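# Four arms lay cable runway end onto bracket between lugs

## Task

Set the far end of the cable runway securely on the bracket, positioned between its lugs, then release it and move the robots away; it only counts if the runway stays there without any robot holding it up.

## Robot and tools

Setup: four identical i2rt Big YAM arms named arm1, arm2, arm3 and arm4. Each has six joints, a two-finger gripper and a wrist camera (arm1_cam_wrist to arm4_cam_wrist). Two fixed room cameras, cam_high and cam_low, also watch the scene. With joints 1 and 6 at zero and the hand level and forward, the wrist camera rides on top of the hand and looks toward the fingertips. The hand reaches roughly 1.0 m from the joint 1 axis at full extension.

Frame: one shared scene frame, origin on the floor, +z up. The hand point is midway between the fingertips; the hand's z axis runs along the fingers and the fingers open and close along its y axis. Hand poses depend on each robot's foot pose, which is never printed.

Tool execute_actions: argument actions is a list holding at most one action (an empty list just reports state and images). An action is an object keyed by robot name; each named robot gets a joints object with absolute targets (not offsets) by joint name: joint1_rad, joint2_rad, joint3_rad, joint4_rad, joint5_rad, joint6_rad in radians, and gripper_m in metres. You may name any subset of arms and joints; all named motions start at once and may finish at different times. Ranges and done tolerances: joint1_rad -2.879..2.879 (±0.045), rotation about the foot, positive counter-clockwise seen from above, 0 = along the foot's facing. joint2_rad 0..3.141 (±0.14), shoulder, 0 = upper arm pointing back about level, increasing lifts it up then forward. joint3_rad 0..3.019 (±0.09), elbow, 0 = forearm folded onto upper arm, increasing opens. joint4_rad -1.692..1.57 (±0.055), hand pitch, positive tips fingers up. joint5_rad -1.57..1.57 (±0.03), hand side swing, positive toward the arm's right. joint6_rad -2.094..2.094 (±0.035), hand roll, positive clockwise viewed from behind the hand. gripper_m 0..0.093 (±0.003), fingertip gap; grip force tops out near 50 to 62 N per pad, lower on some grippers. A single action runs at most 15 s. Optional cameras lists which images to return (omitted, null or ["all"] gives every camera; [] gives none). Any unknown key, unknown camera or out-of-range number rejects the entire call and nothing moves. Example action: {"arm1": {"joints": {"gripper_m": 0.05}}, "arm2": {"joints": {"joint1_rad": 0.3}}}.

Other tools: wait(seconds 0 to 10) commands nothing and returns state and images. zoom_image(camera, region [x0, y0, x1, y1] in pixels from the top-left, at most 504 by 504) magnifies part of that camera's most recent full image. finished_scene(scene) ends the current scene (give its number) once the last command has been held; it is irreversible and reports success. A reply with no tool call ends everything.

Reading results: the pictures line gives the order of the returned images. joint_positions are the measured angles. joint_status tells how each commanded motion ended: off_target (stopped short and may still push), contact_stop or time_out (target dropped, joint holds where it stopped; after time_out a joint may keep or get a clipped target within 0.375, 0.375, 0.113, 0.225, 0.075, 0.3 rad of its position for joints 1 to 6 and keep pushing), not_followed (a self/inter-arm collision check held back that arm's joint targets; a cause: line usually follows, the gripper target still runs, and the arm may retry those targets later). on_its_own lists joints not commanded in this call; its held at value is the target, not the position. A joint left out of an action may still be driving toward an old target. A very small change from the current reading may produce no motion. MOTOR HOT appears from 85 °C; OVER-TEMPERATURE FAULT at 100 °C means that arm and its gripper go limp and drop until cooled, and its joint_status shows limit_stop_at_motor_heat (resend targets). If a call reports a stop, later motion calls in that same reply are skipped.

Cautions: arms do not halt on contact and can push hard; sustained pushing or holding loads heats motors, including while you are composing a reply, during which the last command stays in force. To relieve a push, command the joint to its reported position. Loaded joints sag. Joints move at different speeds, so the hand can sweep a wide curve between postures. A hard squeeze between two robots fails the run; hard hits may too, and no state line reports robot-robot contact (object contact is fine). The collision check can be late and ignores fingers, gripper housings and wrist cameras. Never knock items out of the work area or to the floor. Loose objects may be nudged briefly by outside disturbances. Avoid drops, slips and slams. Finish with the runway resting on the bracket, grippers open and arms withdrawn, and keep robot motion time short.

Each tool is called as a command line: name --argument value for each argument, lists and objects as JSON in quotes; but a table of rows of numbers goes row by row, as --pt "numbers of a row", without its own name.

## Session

execute_actions --actions '[]'

Scene clock: 0.00 s.
Motor temperatures (°C, as the motors report them): arm1=[33 38 43 33 32 33] | arm2=[31 33 48 34 34 33] | arm3=[32 47 47 32 31 33] | arm4=[34 45 46 33 36 34]
arm1.joint_positions: joint1_rad=-0.193 joint2_rad=+0.471 joint3_rad=+1.407 joint4_rad=-1.341 joint5_rad=-0.024 joint6_rad=-0.197 gripper_m=+0.094
arm1.joint_status: not commanded
arm1.hand: x=-0.9378 y=-0.3219 z=+1.3742 quat_wxyz=(-0.474, +0.542, -0.636, -0.277) (m; scene frame)
arm2.joint_positions: joint1_rad=-0.378 joint2_rad=+0.481 joint3_rad=+1.399 joint4_rad=-1.287 joint5_rad=-0.159 joint6_rad=+0.019 gripper_m=+0.094
arm2.joint_status: not commanded
arm2.hand: x=-0.3499 y=+0.3578 z=+1.3487 quat_wxyz=(-0.365, -0.672, -0.468, +0.442) (m; scene frame)
arm3.joint_positions: joint1_rad=+0.402 joint2_rad=+0.552 joint3_rad=+1.400 joint4_rad=-1.380 joint5_rad=+0.284 joint6_rad=-0.323 gripper_m=+0.095
arm3.joint_status: not commanded
arm3.hand: x=+0.5615 y=-0.3490 z=+1.3466 quat_wxyz=(-0.393, +0.788, -0.351, -0.319) (m; scene frame)
arm4.joint_positions: joint1_rad=-0.321 joint2_rad=+0.523 joint3_rad=+1.437 joint4_rad=-1.150 joint5_rad=+0.121 joint6_rad=-0.188 gripper_m=+0.095
arm4.joint_status: not commanded
arm4.hand: x=+1.1552 y=+0.3075 z=+1.4310 quat_wxyz=(-0.298, -0.591, -0.519, +0.541) (m; scene frame)
pictures: arm1_cam_wrist, arm2_cam_wrist, arm3_cam_wrist, arm4_cam_wrist, cam_high, cam_low
Images, in order (width x height): arm1_cam_wrist 504x504, arm2_cam_wrist 504x504, arm3_cam_wrist 504x504, arm4_cam_wrist 504x504, cam_high 896x504, cam_low 896x504.

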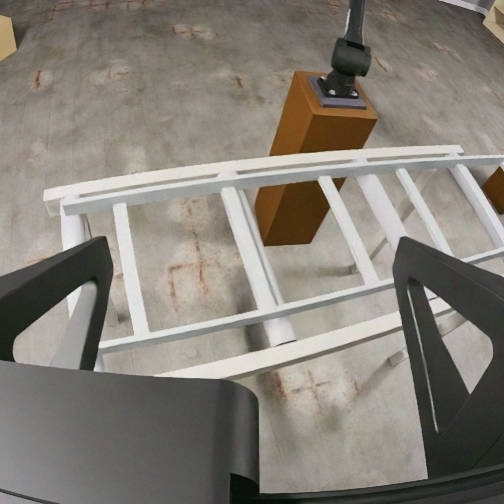

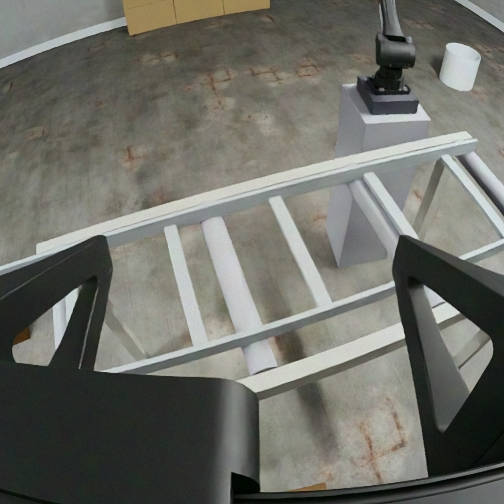

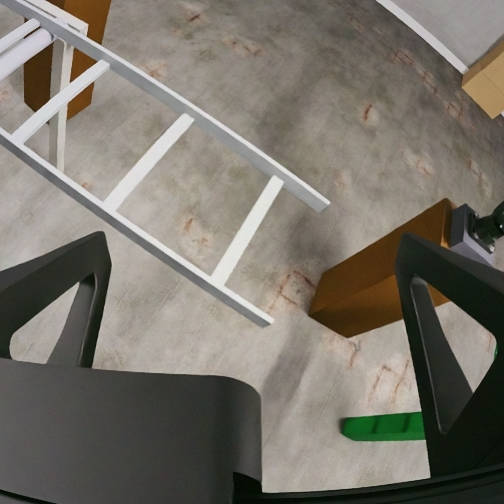

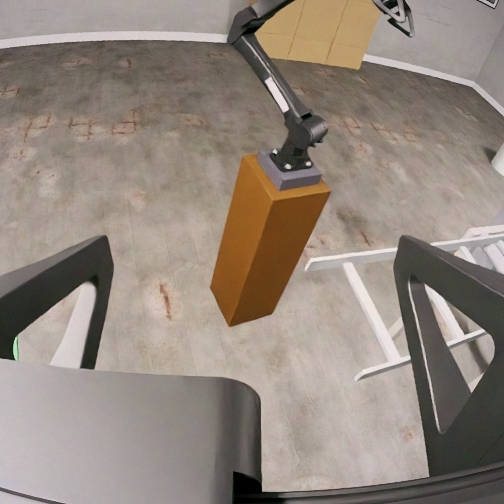

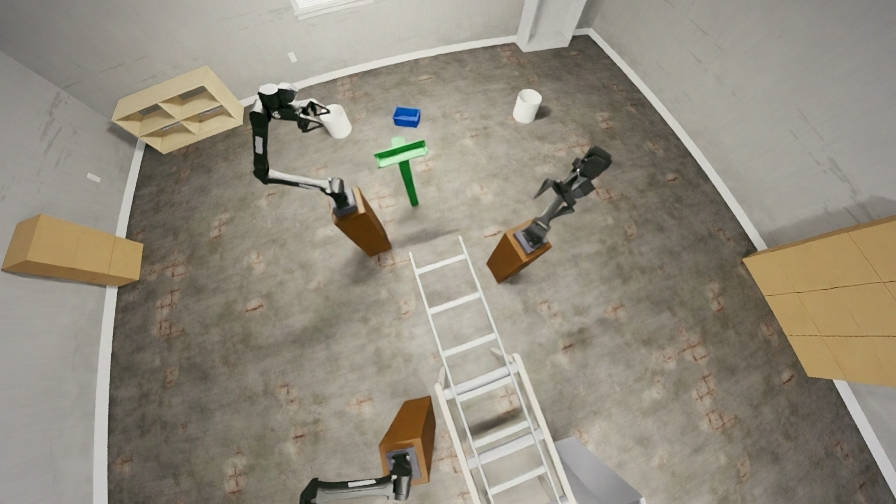

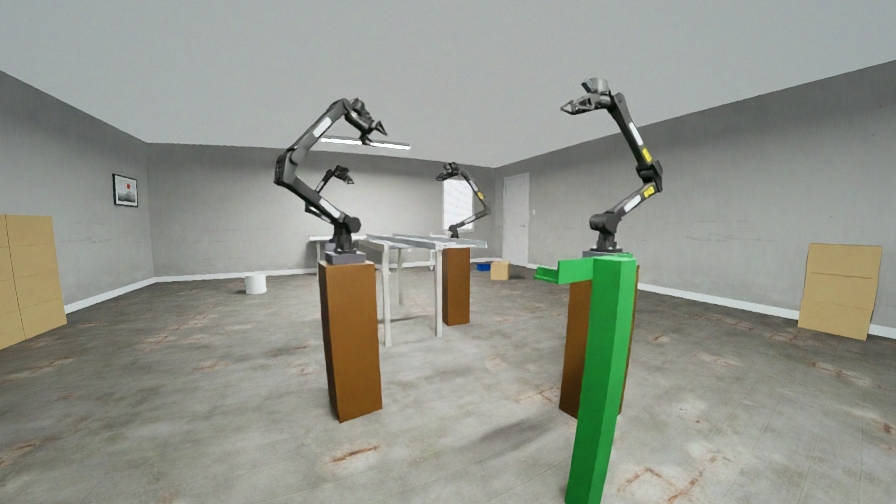

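execute_actions --actions '[{"arm4": {"joints": {"joint1_rad": -1.006, "joint2_rad": 2.42, "joint3_rad": 2.38, "joint4_rad": -1.48, "joint5_rad": 0, "joint6_rad": -0.956}}, "arm3": {"joints": {"joint1_rad": 0.204, "joint2_rad": 1.945, "joint3_rad": 1.65, "joint4_rad": -1.248, "joint5_rad": 0, "joint6_rad": 0.315}}}]' --cameras '["arm3_cam_wrist", "arm4_cam_wrist", "cam_high"]'

Scene clock: 21.10 s.
Motor temperatures (°C, as the motors report them): arm1=[33 38 47 33 32 33] | arm2=[31 33 51 35 34 33] | arm3=[32 47 51 32 31 33] | arm4=[34 46 51 33 35 34]
arm1.joint_positions: joint1_rad=-0.193 joint2_rad=+0.471 joint3_rad=+1.407 joint4_rad=-1.341 joint5_rad=-0.024 joint6_rad=-0.197 gripper_m=+0.094
arm1.joint_status: not commanded
arm1.hand: x=-0.9378 y=-0.3219 z=+1.3742 quat_wxyz=(-0.474, +0.542, -0.636, -0.277) (m; scene frame)
arm2.joint_positions: joint1_rad=-0.378 joint2_rad=+0.481 joint3_rad=+1.399 joint4_rad=-1.287 joint5_rad=-0.159 joint6_rad=+0.019 gripper_m=+0.094
arm2.joint_status: not commanded
arm2.hand: x=-0.3499 y=+0.3578 z=+1.3487 quat_wxyz=(-0.365, -0.672, -0.468, +0.442) (m; scene frame)
arm3.joint_positions: joint1_rad=+0.212 joint2_rad=+1.951 joint3_rad=+1.635 joint4_rad=-1.250 joint5_rad=+0.002 joint6_rad=+0.306 gripper_m=+0.095
arm3.joint_status: all done
arm3.hand: x=+0.3970 y=+0.0057 z=+0.8878 quat_wxyz=(+0.004, +0.737, -0.676, -0.005) (m; scene frame)
arm4.joint_positions: joint1_rad=-1.008 joint2_rad=+2.453 joint3_rad=+2.343 joint4_rad=-1.465 joint5_rad=+0.000 joint6_rad=-0.942 gripper_m=+0.095
arm4.joint_status: all done
arm4.hand: x=+0.6392 y=+0.0477 z=+0.8373 quat_wxyz=(+0.001, -0.695, -0.719, -0.004) (m; scene frame)
pictures: arm3_cam_wrist, arm4_cam_wrist, cam_high
Images, in order (width x height): arm3_cam_wrist 504x504, arm4_cam_wrist 504x504, cam_high 896x504.

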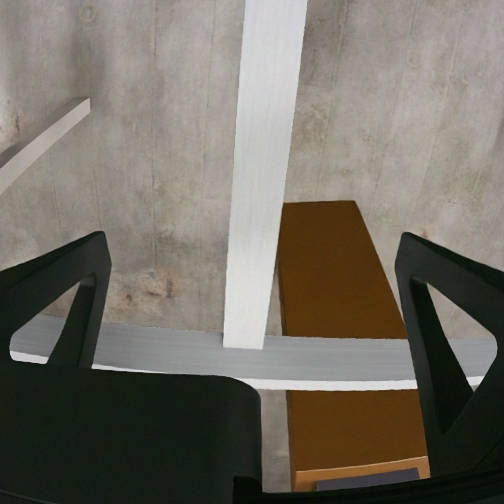

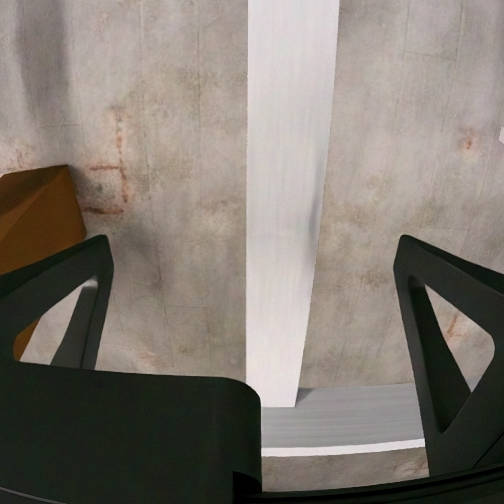

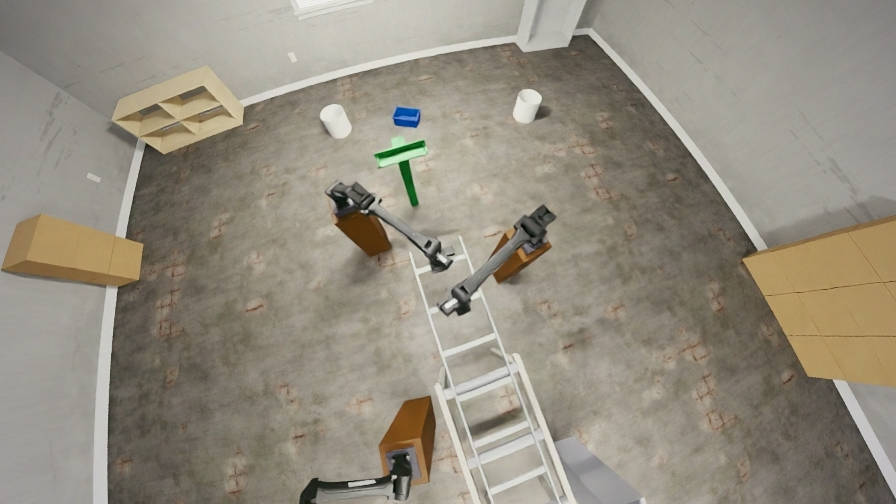

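execute_actions --actions '[{"arm4": {"joints": {"joint1_rad": -1.02, "joint2_rad": 2.49, "joint3_rad": 2.38, "joint4_rad": -1.40, "joint6_rad": -0.965}}, "arm3": {"joints": {"joint2_rad": 2.07, "joint3_rad": 1.55, "joint4_rad": -1.045}}}]' --cameras '["arm3_cam_wrist", "arm4_cam_wrist"]'

Scene clock: 35.57 s.
Motor temperatures (°C, as the motors report them): arm1=[33 38 48 33 32 33] | arm2=[31 33 52 35 34 33] | arm3=[32 50 53 32 31 33] | arm4=[34 53 55 33 35 34]
arm1.joint_positions: joint1_rad=-0.193 joint2_rad=+0.471 joint3_rad=+1.407 joint4_rad=-1.341 joint5_rad=-0.024 joint6_rad=-0.197 gripper_m=+0.094
arm1.joint_status: not commanded
arm1.hand: x=-0.9378 y=-0.3219 z=+1.3742 quat_wxyz=(-0.474, +0.542, -0.636, -0.277) (m; scene frame)
arm2.joint_positions: joint1_rad=-0.378 joint2_rad=+0.481 joint3_rad=+1.399 joint4_rad=-1.287 joint5_rad=-0.159 joint6_rad=+0.019 gripper_m=+0.094
arm2.joint_status: not commanded
arm2.hand: x=-0.3499 y=+0.3578 z=+1.3487 quat_wxyz=(-0.365, -0.672, -0.468, +0.442) (m; scene frame)
arm3.joint_positions: joint1_rad=+0.212 joint2_rad=+2.077 joint3_rad=+1.542 joint4_rad=-1.059 joint5_rad=+0.002 joint6_rad=+0.306 gripper_m=+0.095
arm3.joint_status: all done
arm3.hand: x=+0.3963 y=+0.0035 z=+0.7834 quat_wxyz=(+0.010, +0.737, -0.676, +0.008) (m; scene frame)
arm4.joint_positions: joint1_rad=-1.013 joint2_rad=+2.475 joint3_rad=+2.343 joint4_rad=-1.420 joint5_rad=+0.000 joint6_rad=-0.951 gripper_m=+0.095
arm4.joint_status: all done
arm4.hand: x=+0.6298 y=+0.0455 z=+0.8212 quat_wxyz=(+0.003, -0.694, -0.720, +0.008) (m; scene frame)
pictures: arm3_cam_wrist, arm4_cam_wrist
Images, in order (width x height): arm3_cam_wrist 504x504, arm4_cam_wrist 504x504.

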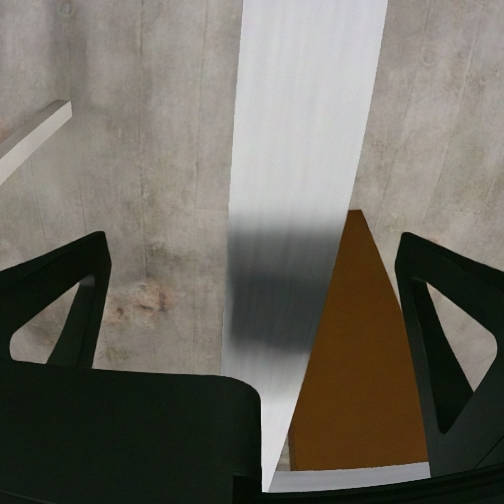

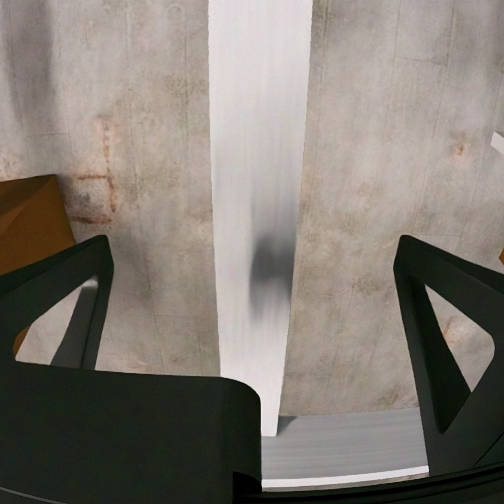

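execute_actions --actions '[{"arm4": {"joints": {"joint2_rad": 2.535, "joint4_rad": -1.37}}, "arm3": {"joints": {"gripper_m": 0.0}}}]' --cameras '["arm4_cam_wrist"]'

Scene clock: 39.90 s.
Motor temperatures (°C, as the motors report them): arm1=[33 38 49 33 32 33] | arm2=[31 33 52 35 34 33] | arm3=[32 50 52 32 31 33] | arm4=[34 54 55 33 35 34]
arm1.joint_positions: joint1_rad=-0.193 joint2_rad=+0.471 joint3_rad=+1.407 joint4_rad=-1.341 joint5_rad=-0.024 joint6_rad=-0.197 gripper_m=+0.094
arm1.joint_status: not commanded
arm1.hand: x=-0.9378 y=-0.3219 z=+1.3742 quat_wxyz=(-0.474, +0.542, -0.636, -0.277) (m; scene frame)
arm2.joint_positions: joint1_rad=-0.378 joint2_rad=+0.481 joint3_rad=+1.399 joint4_rad=-1.287 joint5_rad=-0.159 joint6_rad=+0.019 gripper_m=+0.094
arm2.joint_status: not commanded
arm2.hand: x=-0.3499 y=+0.3578 z=+1.3487 quat_wxyz=(-0.365, -0.672, -0.468, +0.442) (m; scene frame)
arm3.joint_positions: joint1_rad=+0.206 joint2_rad=+2.077 joint3_rad=+1.541 joint4_rad=-1.058 joint5_rad=+0.002 joint6_rad=+0.351 gripper_m=+0.025
arm3.joint_status: gripper_m off_target (ended at +0.025, target +0.000)
arm3.hand: x=+0.3998 y=+0.0046 z=+0.7830 quat_wxyz=(+0.010, +0.719, -0.695, +0.008) (m; scene frame)
arm4.joint_positions: joint1_rad=-1.013 joint2_rad=+2.529 joint3_rad=+2.343 joint4_rad=-1.389 joint5_rad=+0.000 joint6_rad=-0.951 gripper_m=+0.095
arm4.joint_status: all done
arm4.hand: x=+0.6296 y=+0.0455 z=+0.7820 quat_wxyz=(+0.001, -0.694, -0.720, -0.004) (m; scene frame)
pictures: arm4_cam_wrist
Images, in order (width x height): arm4_cam_wrist 504x504.

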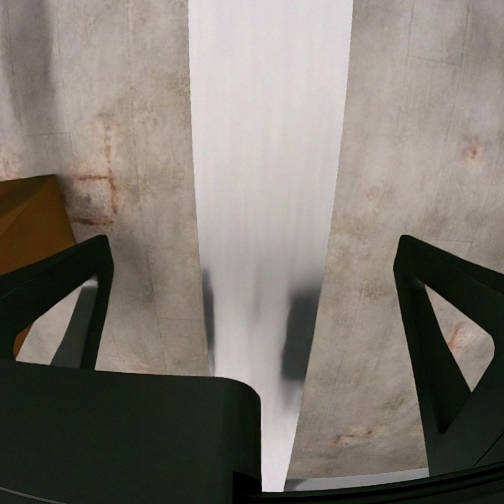

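execute_actions --actions '[{"arm4": {"joints": {"gripper_m": 0.0}}}]' --cameras '["arm4_cam_wrist", "cam_high"]'

zoom_image --camera "cam_high" --region '[300, 90, 580, 400]'

Scene clock: 45.80 s.
Motor temperatures (°C, as the motors report them): arm1=[33 38 49 33 32 33] | arm2=[31 33 52 35 34 33] | arm3=[32 51 52 32 31 34] | arm4=[34 55 56 33 35 34]
arm1.joint_positions: joint1_rad=-0.193 joint2_rad=+0.471 joint3_rad=+1.407 joint4_rad=-1.341 joint5_rad=-0.024 joint6_rad=-0.197 gripper_m=+0.094
arm1.joint_status: not commanded
arm1.hand: x=-0.9378 y=-0.3219 z=+1.3742 quat_wxyz=(-0.474, +0.542, -0.636, -0.277) (m; scene frame)
arm2.joint_positions: joint1_rad=-0.378 joint2_rad=+0.481 joint3_rad=+1.399 joint4_rad=-1.287 joint5_rad=-0.159 joint6_rad=+0.019 gripper_m=+0.094
arm2.joint_status: not commanded
arm2.hand: x=-0.3499 y=+0.3578 z=+1.3487 quat_wxyz=(-0.365, -0.672, -0.468, +0.442) (m; scene frame)
arm3.joint_positions: joint1_rad=+0.206 joint2_rad=+2.077 joint3_rad=+1.541 joint4_rad=-1.058 joint5_rad=+0.003 joint6_rad=+0.351 gripper_m=+0.025
arm3.joint_status: not commanded
arm3.hand: x=+0.3999 y=+0.0047 z=+0.7830 quat_wxyz=(+0.010, +0.719, -0.695, +0.008) (m; scene frame)
arm4.joint_positions: joint1_rad=-1.015 joint2_rad=+2.530 joint3_rad=+2.344 joint4_rad=-1.384 joint5_rad=+0.002 joint6_rad=-0.945 gripper_m=+0.023
arm4.joint_status: gripper_m off_target (ended at +0.023, target +0.000)
arm4.hand: x=+0.6278 y=+0.0457 z=+0.7819 quat_wxyz=(+0.002, -0.696, -0.718, -0.001) (m; scene frame)
pictures: arm4_cam_wrist, cam_high
Images, in order (width x height): arm4_cam_wrist 504x504, cam_high 896x504.

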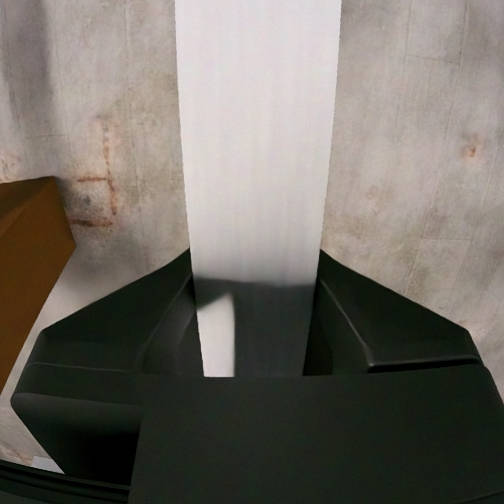

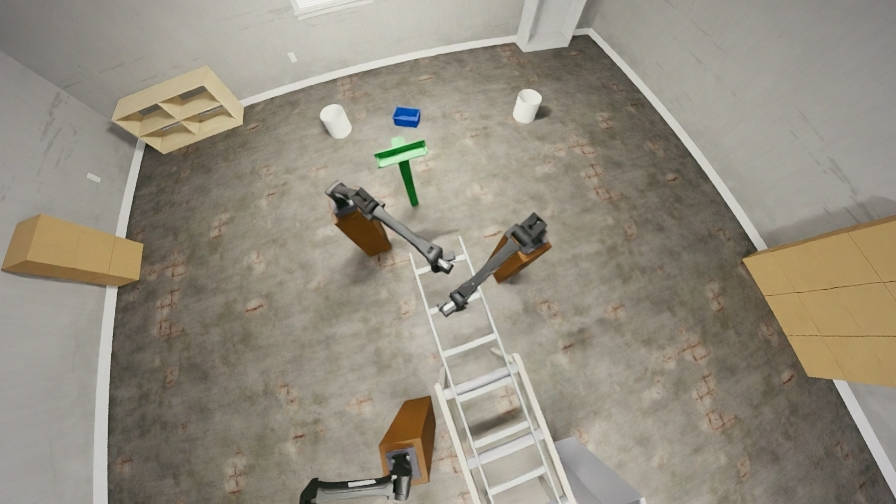

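Region (300, 90, 580, 400) of cam_high's 896x504 image, scaled by 1.626, with more detail than that image has; it fills the left 455 columns of this view, and the rest is white.

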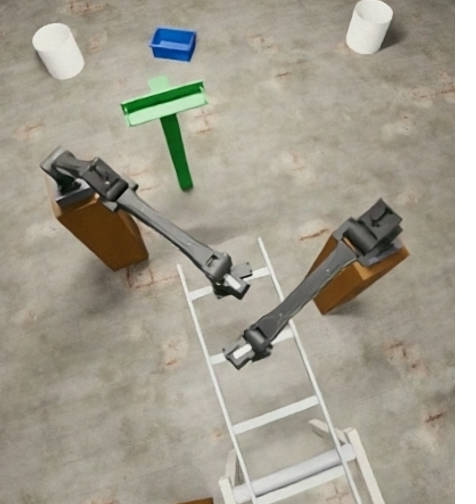

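execute_actions --actions '[]'

Scene clock: 68.23 s.
Motor temperatures (°C, as the motors report them): arm1=[33 37 49 33 32 33] | arm2=[31 33 52 35 34 33] | arm3=[32 52 52 32 31 34] | arm4=[34 58 57 33 35 34]
arm1.joint_positions: joint1_rad=-0.193 joint2_rad=+0.471 joint3_rad=+1.407 joint4_rad=-1.341 joint5_rad=-0.024 joint6_rad=-0.197 gripper_m=+0.094
arm1.joint_status: not commanded
arm1.hand: x=-0.9378 y=-0.3219 z=+1.3742 quat_wxyz=(-0.474, +0.542, -0.636, -0.277) (m; scene frame)
arm2.joint_positions: joint1_rad=-0.378 joint2_rad=+0.481 joint3_rad=+1.399 joint4_rad=-1.287 joint5_rad=-0.159 joint6_rad=+0.019 gripper_m=+0.094
arm2.joint_status: not commanded
arm2.hand: x=-0.3499 y=+0.3578 z=+1.3487 quat_wxyz=(-0.365, -0.672, -0.468, +0.442) (m; scene frame)
arm3.joint_positions: joint1_rad=+0.206 joint2_rad=+2.077 joint3_rad=+1.541 joint4_rad=-1.058 joint5_rad=+0.003 joint6_rad=+0.351 gripper_m=+0.025
arm3.joint_status: not commanded
arm3.hand: x=+0.3999 y=+0.0047 z=+0.7830 quat_wxyz=(+0.010, +0.719, -0.695, +0.008) (m; scene frame)
arm4.joint_positions: joint1_rad=-1.015 joint2_rad=+2.530 joint3_rad=+2.344 joint4_rad=-1.384 joint5_rad=+0.002 joint6_rad=-0.945 gripper_m=+0.023
arm4.joint_status: gripper_m off_target (ended at +0.023, target +0.000)
arm4.hand: x=+0.6278 y=+0.0457 z=+0.7819 quat_wxyz=(+0.002, -0.696, -0.718, -0.001) (m; scene frame)
pictures: arm1_cam_wrist, arm2_cam_wrist, arm3_cam_wrist, arm4_cam_wrist, cam_high, cam_low
Images, in order (width x height): arm1_cam_wrist 504x504, arm2_cam_wrist 504x504, arm3_cam_wrist 504x504, arm4_cam_wrist 504x504, cam_high 896x504, cam_low 896x504.

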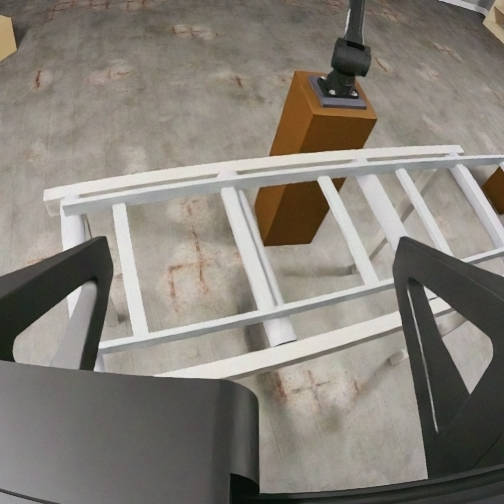

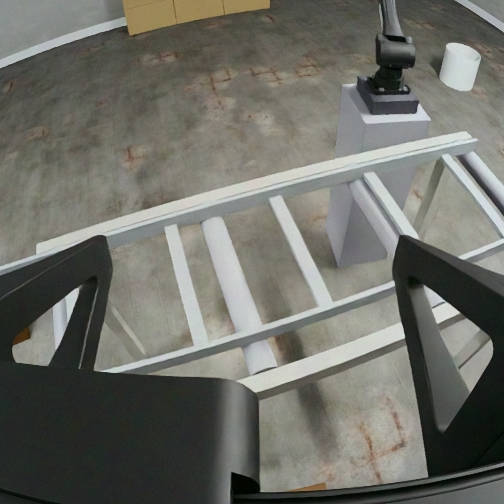

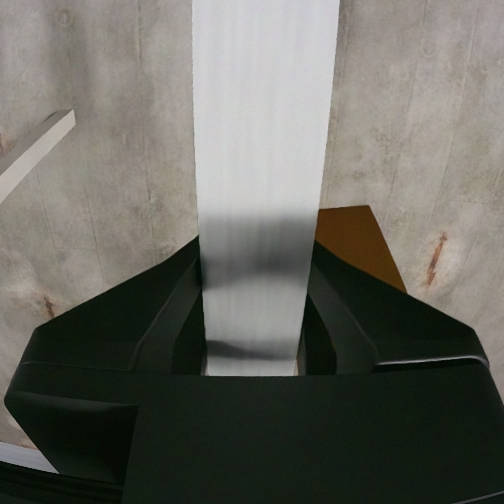

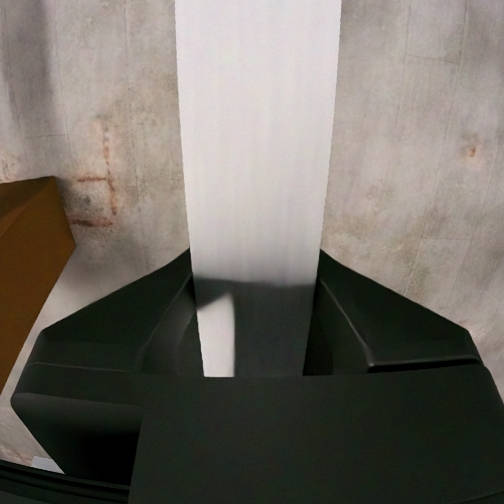

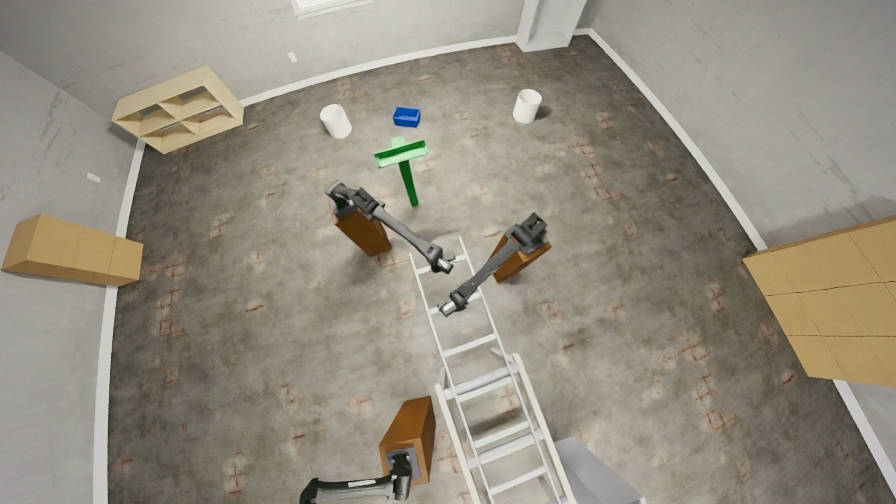

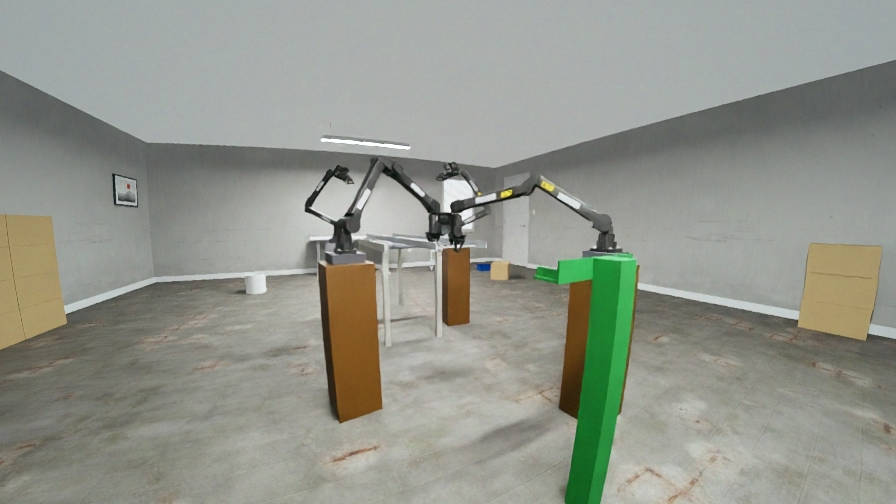

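execute_actions --actions '[{"arm4": {"joints": {"joint1_rad": -0.829, "joint2_rad": 2.02, "joint3_rad": 1.59, "joint4_rad": -1.07, "joint5_rad": 0.0, "joint6_rad": -0.77}}, "arm3": {"joints": {"joint1_rad": -0.131, "joint2_rad": 1.94, "joint3_rad": 1.47, "joint4_rad": -1.03, "joint5_rad": 0.0, "joint6_rad": 0.014}}}]' --cameras '["cam_high", "cam_low"]'

Scene clock: 99.30 s.
Motor temperatures (°C, as the motors report them): arm1=[33 37 50 33 32 33] | arm2=[31 33 52 35 34 33] | arm3=[32 53 53 32 31 34] | arm4=[34 61 57 33 35 34]
arm1.joint_positions: joint1_rad=-0.193 joint2_rad=+0.471 joint3_rad=+1.407 joint4_rad=-1.341 joint5_rad=-0.024 joint6_rad=-0.197 gripper_m=+0.094
arm1.joint_status: not commanded
arm1.hand: x=-0.9378 y=-0.3219 z=+1.3742 quat_wxyz=(-0.474, +0.542, -0.636, -0.277) (m; scene frame)
arm2.joint_positions: joint1_rad=-0.378 joint2_rad=+0.481 joint3_rad=+1.399 joint4_rad=-1.287 joint5_rad=-0.159 joint6_rad=+0.019 gripper_m=+0.094
arm2.joint_status: not commanded
arm2.hand: x=-0.3499 y=+0.3578 z=+1.3487 quat_wxyz=(-0.365, -0.672, -0.468, +0.442) (m; scene frame)
arm3.joint_positions: joint1_rad=-0.144 joint2_rad=+2.000 joint3_rad=+1.418 joint4_rad=-1.029 joint5_rad=+0.002 joint6_rad=+0.019 gripper_m=+0.024
arm3.joint_status: all done
arm3.hand: x=+0.6010 y=+0.0100 z=+0.7835 quat_wxyz=(+0.019, +0.713, -0.701, +0.012) (m; scene frame)
arm4.joint_positions: joint1_rad=-0.819 joint2_rad=+2.110 joint3_rad=+1.559 joint4_rad=-1.064 joint5_rad=+0.003 joint6_rad=-0.746 gripper_m=+0.024
arm4.joint_status: all done
arm4.hand: x=+0.8313 y=+0.0578 z=+0.7808 quat_wxyz=(+0.004, -0.697, -0.716, -0.024) (m; scene frame)
pictures: cam_high, cam_low
Images, in order (width x height): cam_high 896x504, cam_low 896x504.

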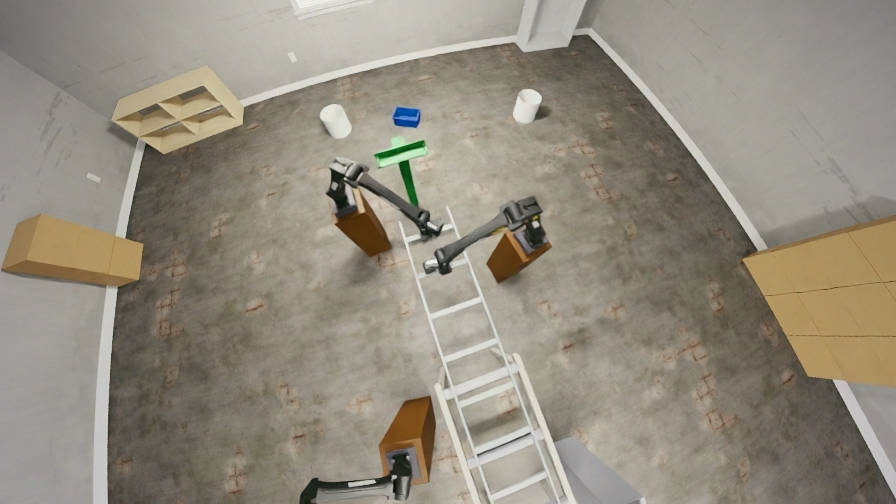

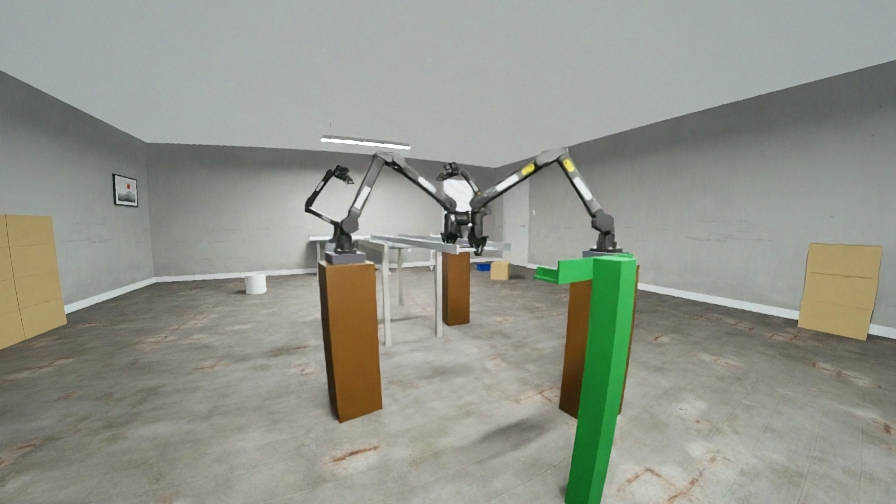

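execute_actions --actions '[{"arm4": {"joints": {"joint1_rad": -0.518, "joint2_rad": 1.70, "joint3_rad": 1.15, "joint4_rad": -0.90, "joint5_rad": 0.0, "joint6_rad": -0.46}}, "arm3": {"joints": {"joint1_rad": -0.474, "joint2_rad": 1.99, "joint3_rad": 1.59, "joint4_rad": -1.06, "joint5_rad": 0.0, "joint6_rad": -0.324}}}]' --cameras '["cam_high", "cam_low"]'

Scene clock: 120.17 s.
Motor temperatures (°C, as the motors report them): arm1=[33 37 50 33 32 33] | arm2=[31 33 52 35 34 33] | arm3=[32 55 57 32 31 34] | arm4=[34 64 56 33 35 34]
arm1.joint_positions: joint1_rad=-0.193 joint2_rad=+0.471 joint3_rad=+1.407 joint4_rad=-1.341 joint5_rad=-0.024 joint6_rad=-0.197 gripper_m=+0.094
arm1.joint_status: not commanded
arm1.hand: x=-0.9378 y=-0.3219 z=+1.3742 quat_wxyz=(-0.474, +0.542, -0.636, -0.277) (m; scene frame)
arm2.joint_positions: joint1_rad=-0.378 joint2_rad=+0.481 joint3_rad=+1.399 joint4_rad=-1.287 joint5_rad=-0.159 joint6_rad=+0.019 gripper_m=+0.094
arm2.joint_status: not commanded
arm2.hand: x=-0.3499 y=+0.3578 z=+1.3487 quat_wxyz=(-0.365, -0.672, -0.468, +0.442) (m; scene frame)
arm3.joint_positions: joint1_rad=-0.478 joint2_rad=+2.049 joint3_rad=+1.543 joint4_rad=-1.046 joint5_rad=+0.014 joint6_rad=-0.323 gripper_m=+0.024
arm3.joint_status: all done
arm3.hand: x=+0.7977 y=+0.0280 z=+0.7945 quat_wxyz=(-0.005, +0.716, -0.698, -0.001) (m; scene frame)
arm4.joint_positions: joint1_rad=-0.531 joint2_rad=+1.812 joint3_rad=+1.100 joint4_rad=-0.879 joint5_rad=-0.002 joint6_rad=-0.471 gripper_m=+0.024
arm4.joint_status: all done
arm4.hand: x=+1.0267 y=+0.0801 z=+0.7927 quat_wxyz=(+0.004, -0.693, -0.721, -0.012) (m; scene frame)
pictures: cam_high, cam_low
Images, in order (width x height): cam_high 896x504, cam_low 896x504.

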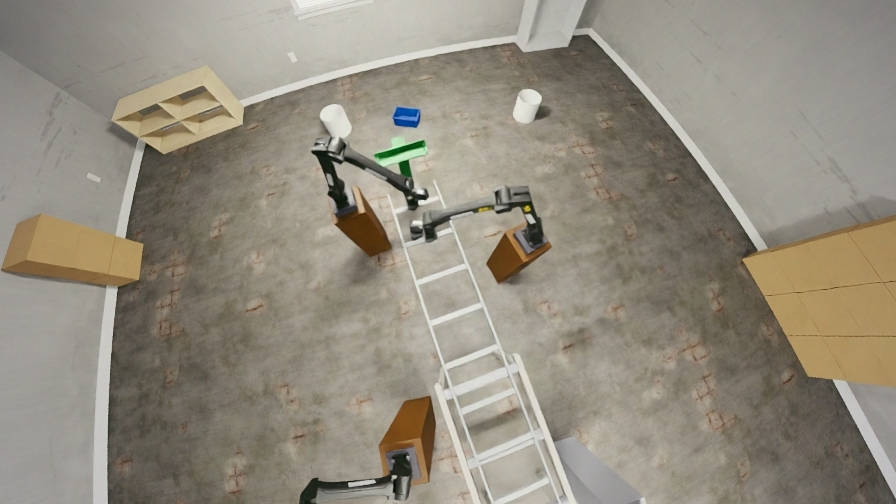

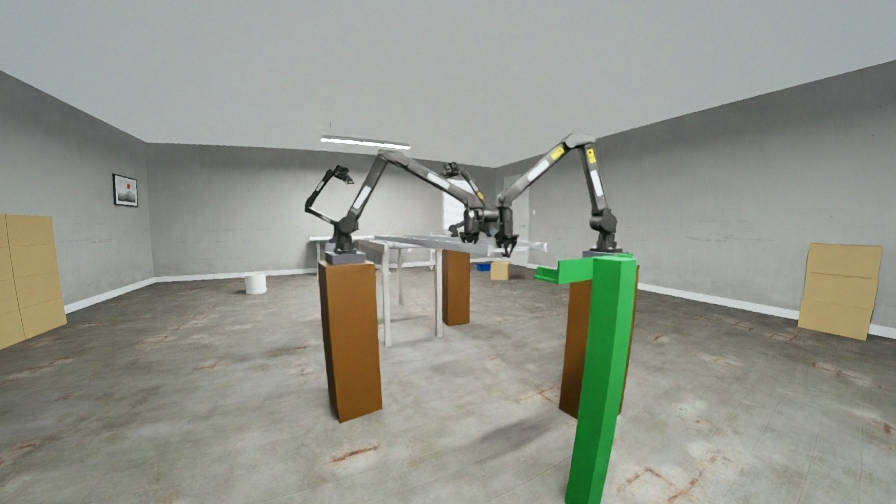

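zoom_image --camera "cam_high" --region '[320, 90, 500, 260]'

Region (320, 90, 500, 260) of cam_high's 896x504 image, scaled by 2.800, with more detail than that image has.

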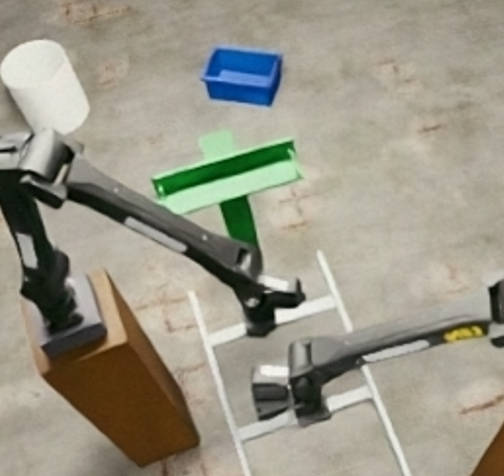

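execute_actions --actions '[{"arm4": {"joints": {"joint1_rad": -0.14, "joint2_rad": 1.56, "joint3_rad": 1.02, "joint4_rad": -0.87, "joint5_rad": 0.0, "joint6_rad": -0.08}}, "arm3": {"joints": {"joint1_rad": -0.72, "joint2_rad": 2.15, "joint3_rad": 1.88, "joint4_rad": -1.184, "joint5_rad": 0.0, "joint6_rad": -0.57}}}]' --cameras '["cam_high", "cam_low"]'

zoom_image --camera "cam_high" --region '[320, 90, 500, 260]'

zoom_image --camera "cam_low" --region '[480, 180, 700, 330]'

Scene clock: 155.93 s.
Motor temperatures (°C, as the motors report them): arm1=[33 36 50 33 32 33] | arm2=[31 33 52 35 34 33] | arm3=[32 57 59 32 32 34] | arm4=[34 63 57 33 35 34]
arm1.joint_positions: joint1_rad=-0.193 joint2_rad=+0.471 joint3_rad=+1.407 joint4_rad=-1.341 joint5_rad=-0.024 joint6_rad=-0.197 gripper_m=+0.094
arm1.joint_status: not commanded
arm1.hand: x=-0.9378 y=-0.3219 z=+1.3742 quat_wxyz=(-0.474, +0.542, -0.636, -0.277) (m; scene frame)
arm2.joint_positions: joint1_rad=-0.378 joint2_rad=+0.481 joint3_rad=+1.399 joint4_rad=-1.287 joint5_rad=-0.159 joint6_rad=+0.019 gripper_m=+0.094
arm2.joint_status: not commanded
arm2.hand: x=-0.3499 y=+0.3578 z=+1.3487 quat_wxyz=(-0.365, -0.672, -0.468, +0.442) (m; scene frame)
arm3.joint_positions: joint1_rad=-0.723 joint2_rad=+2.205 joint3_rad=+1.853 joint4_rad=-1.176 joint5_rad=+0.011 joint6_rad=-0.571 gripper_m=+0.024
arm3.joint_status: all done
arm3.hand: x=+0.9689 y=+0.0321 z=+0.8051 quat_wxyz=(-0.016, +0.716, -0.698, -0.002) (m; scene frame)
arm4.joint_positions: joint1_rad=-0.155 joint2_rad=+1.686 joint3_rad=+0.953 joint4_rad=-0.846 joint5_rad=-0.003 joint6_rad=-0.096 gripper_m=+0.024
arm4.joint_status: all done
arm4.hand: x=+1.1970 y=+0.0862 z=+0.8039 quat_wxyz=(+0.003, -0.693, -0.721, -0.006) (m; scene frame)
pictures: cam_high, cam_low
Images, in order (width x height): cam_high 896x504, cam_low 896x504.

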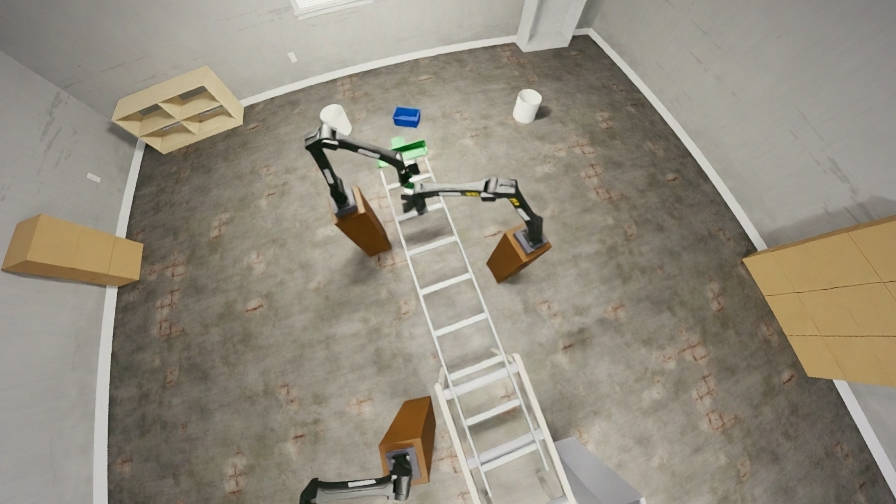

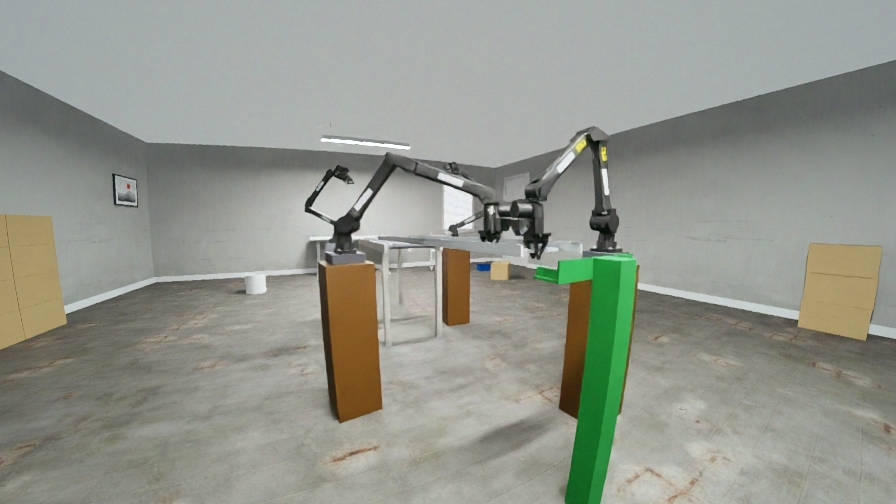

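Region (320, 90, 500, 260) of cam_high's 896x504 image, scaled by 2.800, with more detail than that image has.

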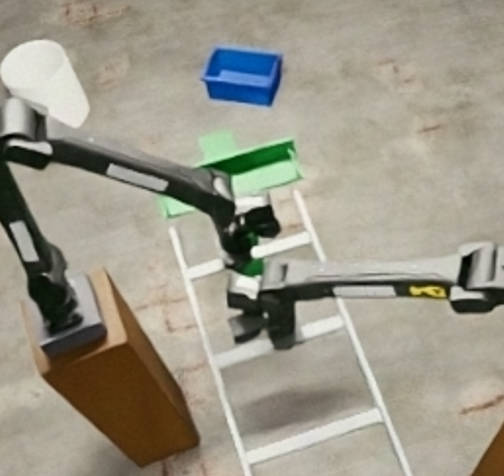

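Region (480, 180, 700, 330) of cam_low's 896x504 image, scaled by 2.291, with more detail than that image has; it fills the top 344 rows of this view, and the rest is white.

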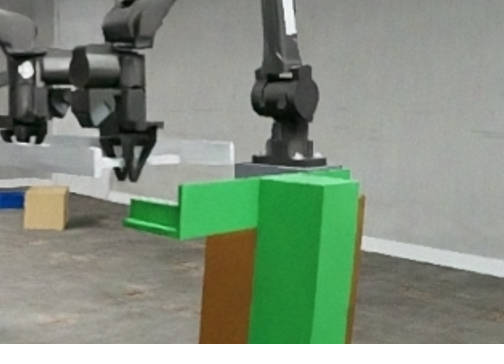

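execute_actions --actions '[{"arm4": {"joints": {"joint1_rad": 0.11, "joint2_rad": 1.52, "joint3_rad": 1.04, "joint4_rad": -0.88, "joint5_rad": 0.0, "joint6_rad": 0.16}}, "arm3": {"joints": {"joint1_rad": -0.839, "joint2_rad": 2.34, "joint3_rad": 2.23, "joint4_rad": -1.366, "joint5_rad": 0.0, "joint6_rad": -0.69}}}]' --cameras '["cam_high", "cam_low"]'

zoom_image --camera "cam_high" --region '[320, 90, 500, 260]'

zoom_image --camera "cam_low" --region '[480, 180, 700, 330]'

Scene clock: 183.43 s.
Motor temperatures (°C, as the motors report them): arm1=[33 36 50 33 32 33] | arm2=[31 33 52 35 34 33] | arm3=[32 60 58 32 32 34] | arm4=[34 63 59 33 35 34]
arm1.joint_positions: joint1_rad=-0.193 joint2_rad=+0.471 joint3_rad=+1.407 joint4_rad=-1.341 joint5_rad=-0.024 joint6_rad=-0.197 gripper_m=+0.094
arm1.joint_status: not commanded
arm1.hand: x=-0.9378 y=-0.3219 z=+1.3742 quat_wxyz=(-0.474, +0.542, -0.636, -0.277) (m; scene frame)
arm2.joint_positions: joint1_rad=-0.378 joint2_rad=+0.481 joint3_rad=+1.399 joint4_rad=-1.287 joint5_rad=-0.159 joint6_rad=+0.019 gripper_m=+0.094
arm2.joint_status: not commanded
arm2.hand: x=-0.3499 y=+0.3578 z=+1.3487 quat_wxyz=(-0.365, -0.672, -0.468, +0.442) (m; scene frame)
arm3.joint_positions: joint1_rad=-0.843 joint2_rad=+2.385 joint3_rad=+2.194 joint4_rad=-1.330 joint5_rad=+0.003 joint6_rad=-0.692 gripper_m=+0.024
arm3.joint_status: all done
arm3.hand: x=+1.0711 y=+0.0355 z=+0.8092 quat_wxyz=(-0.019, +0.717, -0.697, -0.004) (m; scene frame)
arm4.joint_positions: joint1_rad=+0.094 joint2_rad=+1.671 joint3_rad=+0.955 joint4_rad=-0.853 joint5_rad=+0.005 joint6_rad=+0.153 gripper_m=+0.024
arm4.joint_status: joint2_rad time_out (moved -0.015 of -0.166); the others done
arm4.on_its_own: joint2_rad reads +1.671 and still pushes toward +1.520 since a time_out
arm4.hand: x=+1.2986 y=+0.0916 z=+0.8106 quat_wxyz=(+0.002, -0.693, -0.721, +0.001) (m; scene frame)
pictures: cam_high, cam_low
Images, in order (width x height): cam_high 896x504, cam_low 896x504.

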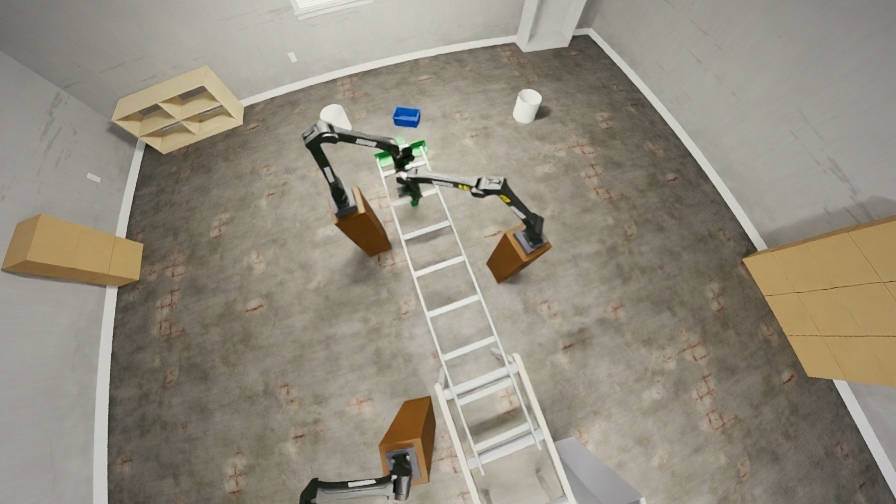

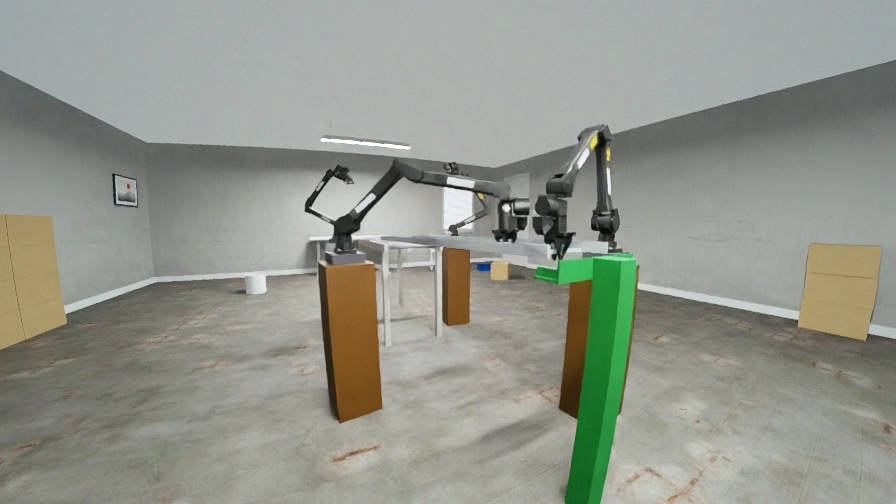

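Region (320, 90, 500, 260) of cam_high's 896x504 image, scaled by 2.800, with more detail than that image has.

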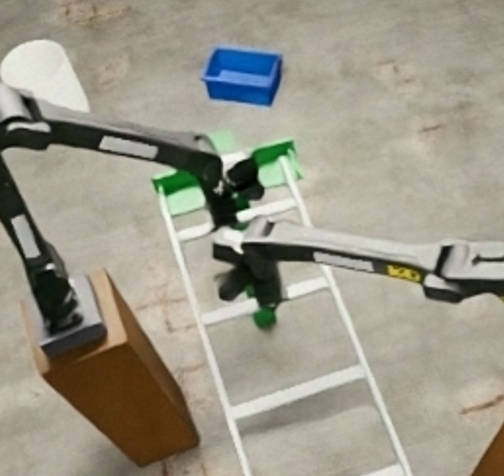

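Region (480, 180, 700, 330) of cam_low's 896x504 image, scaled by 2.291, with more detail than that image has; it fills the top 344 rows of this view, and the rest is white.

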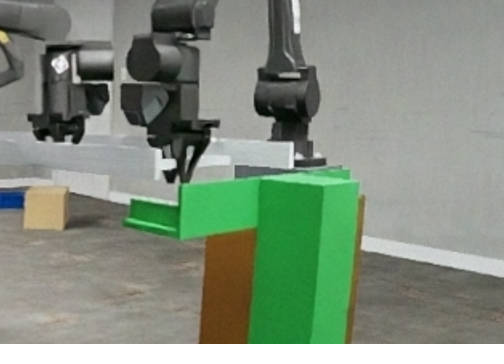

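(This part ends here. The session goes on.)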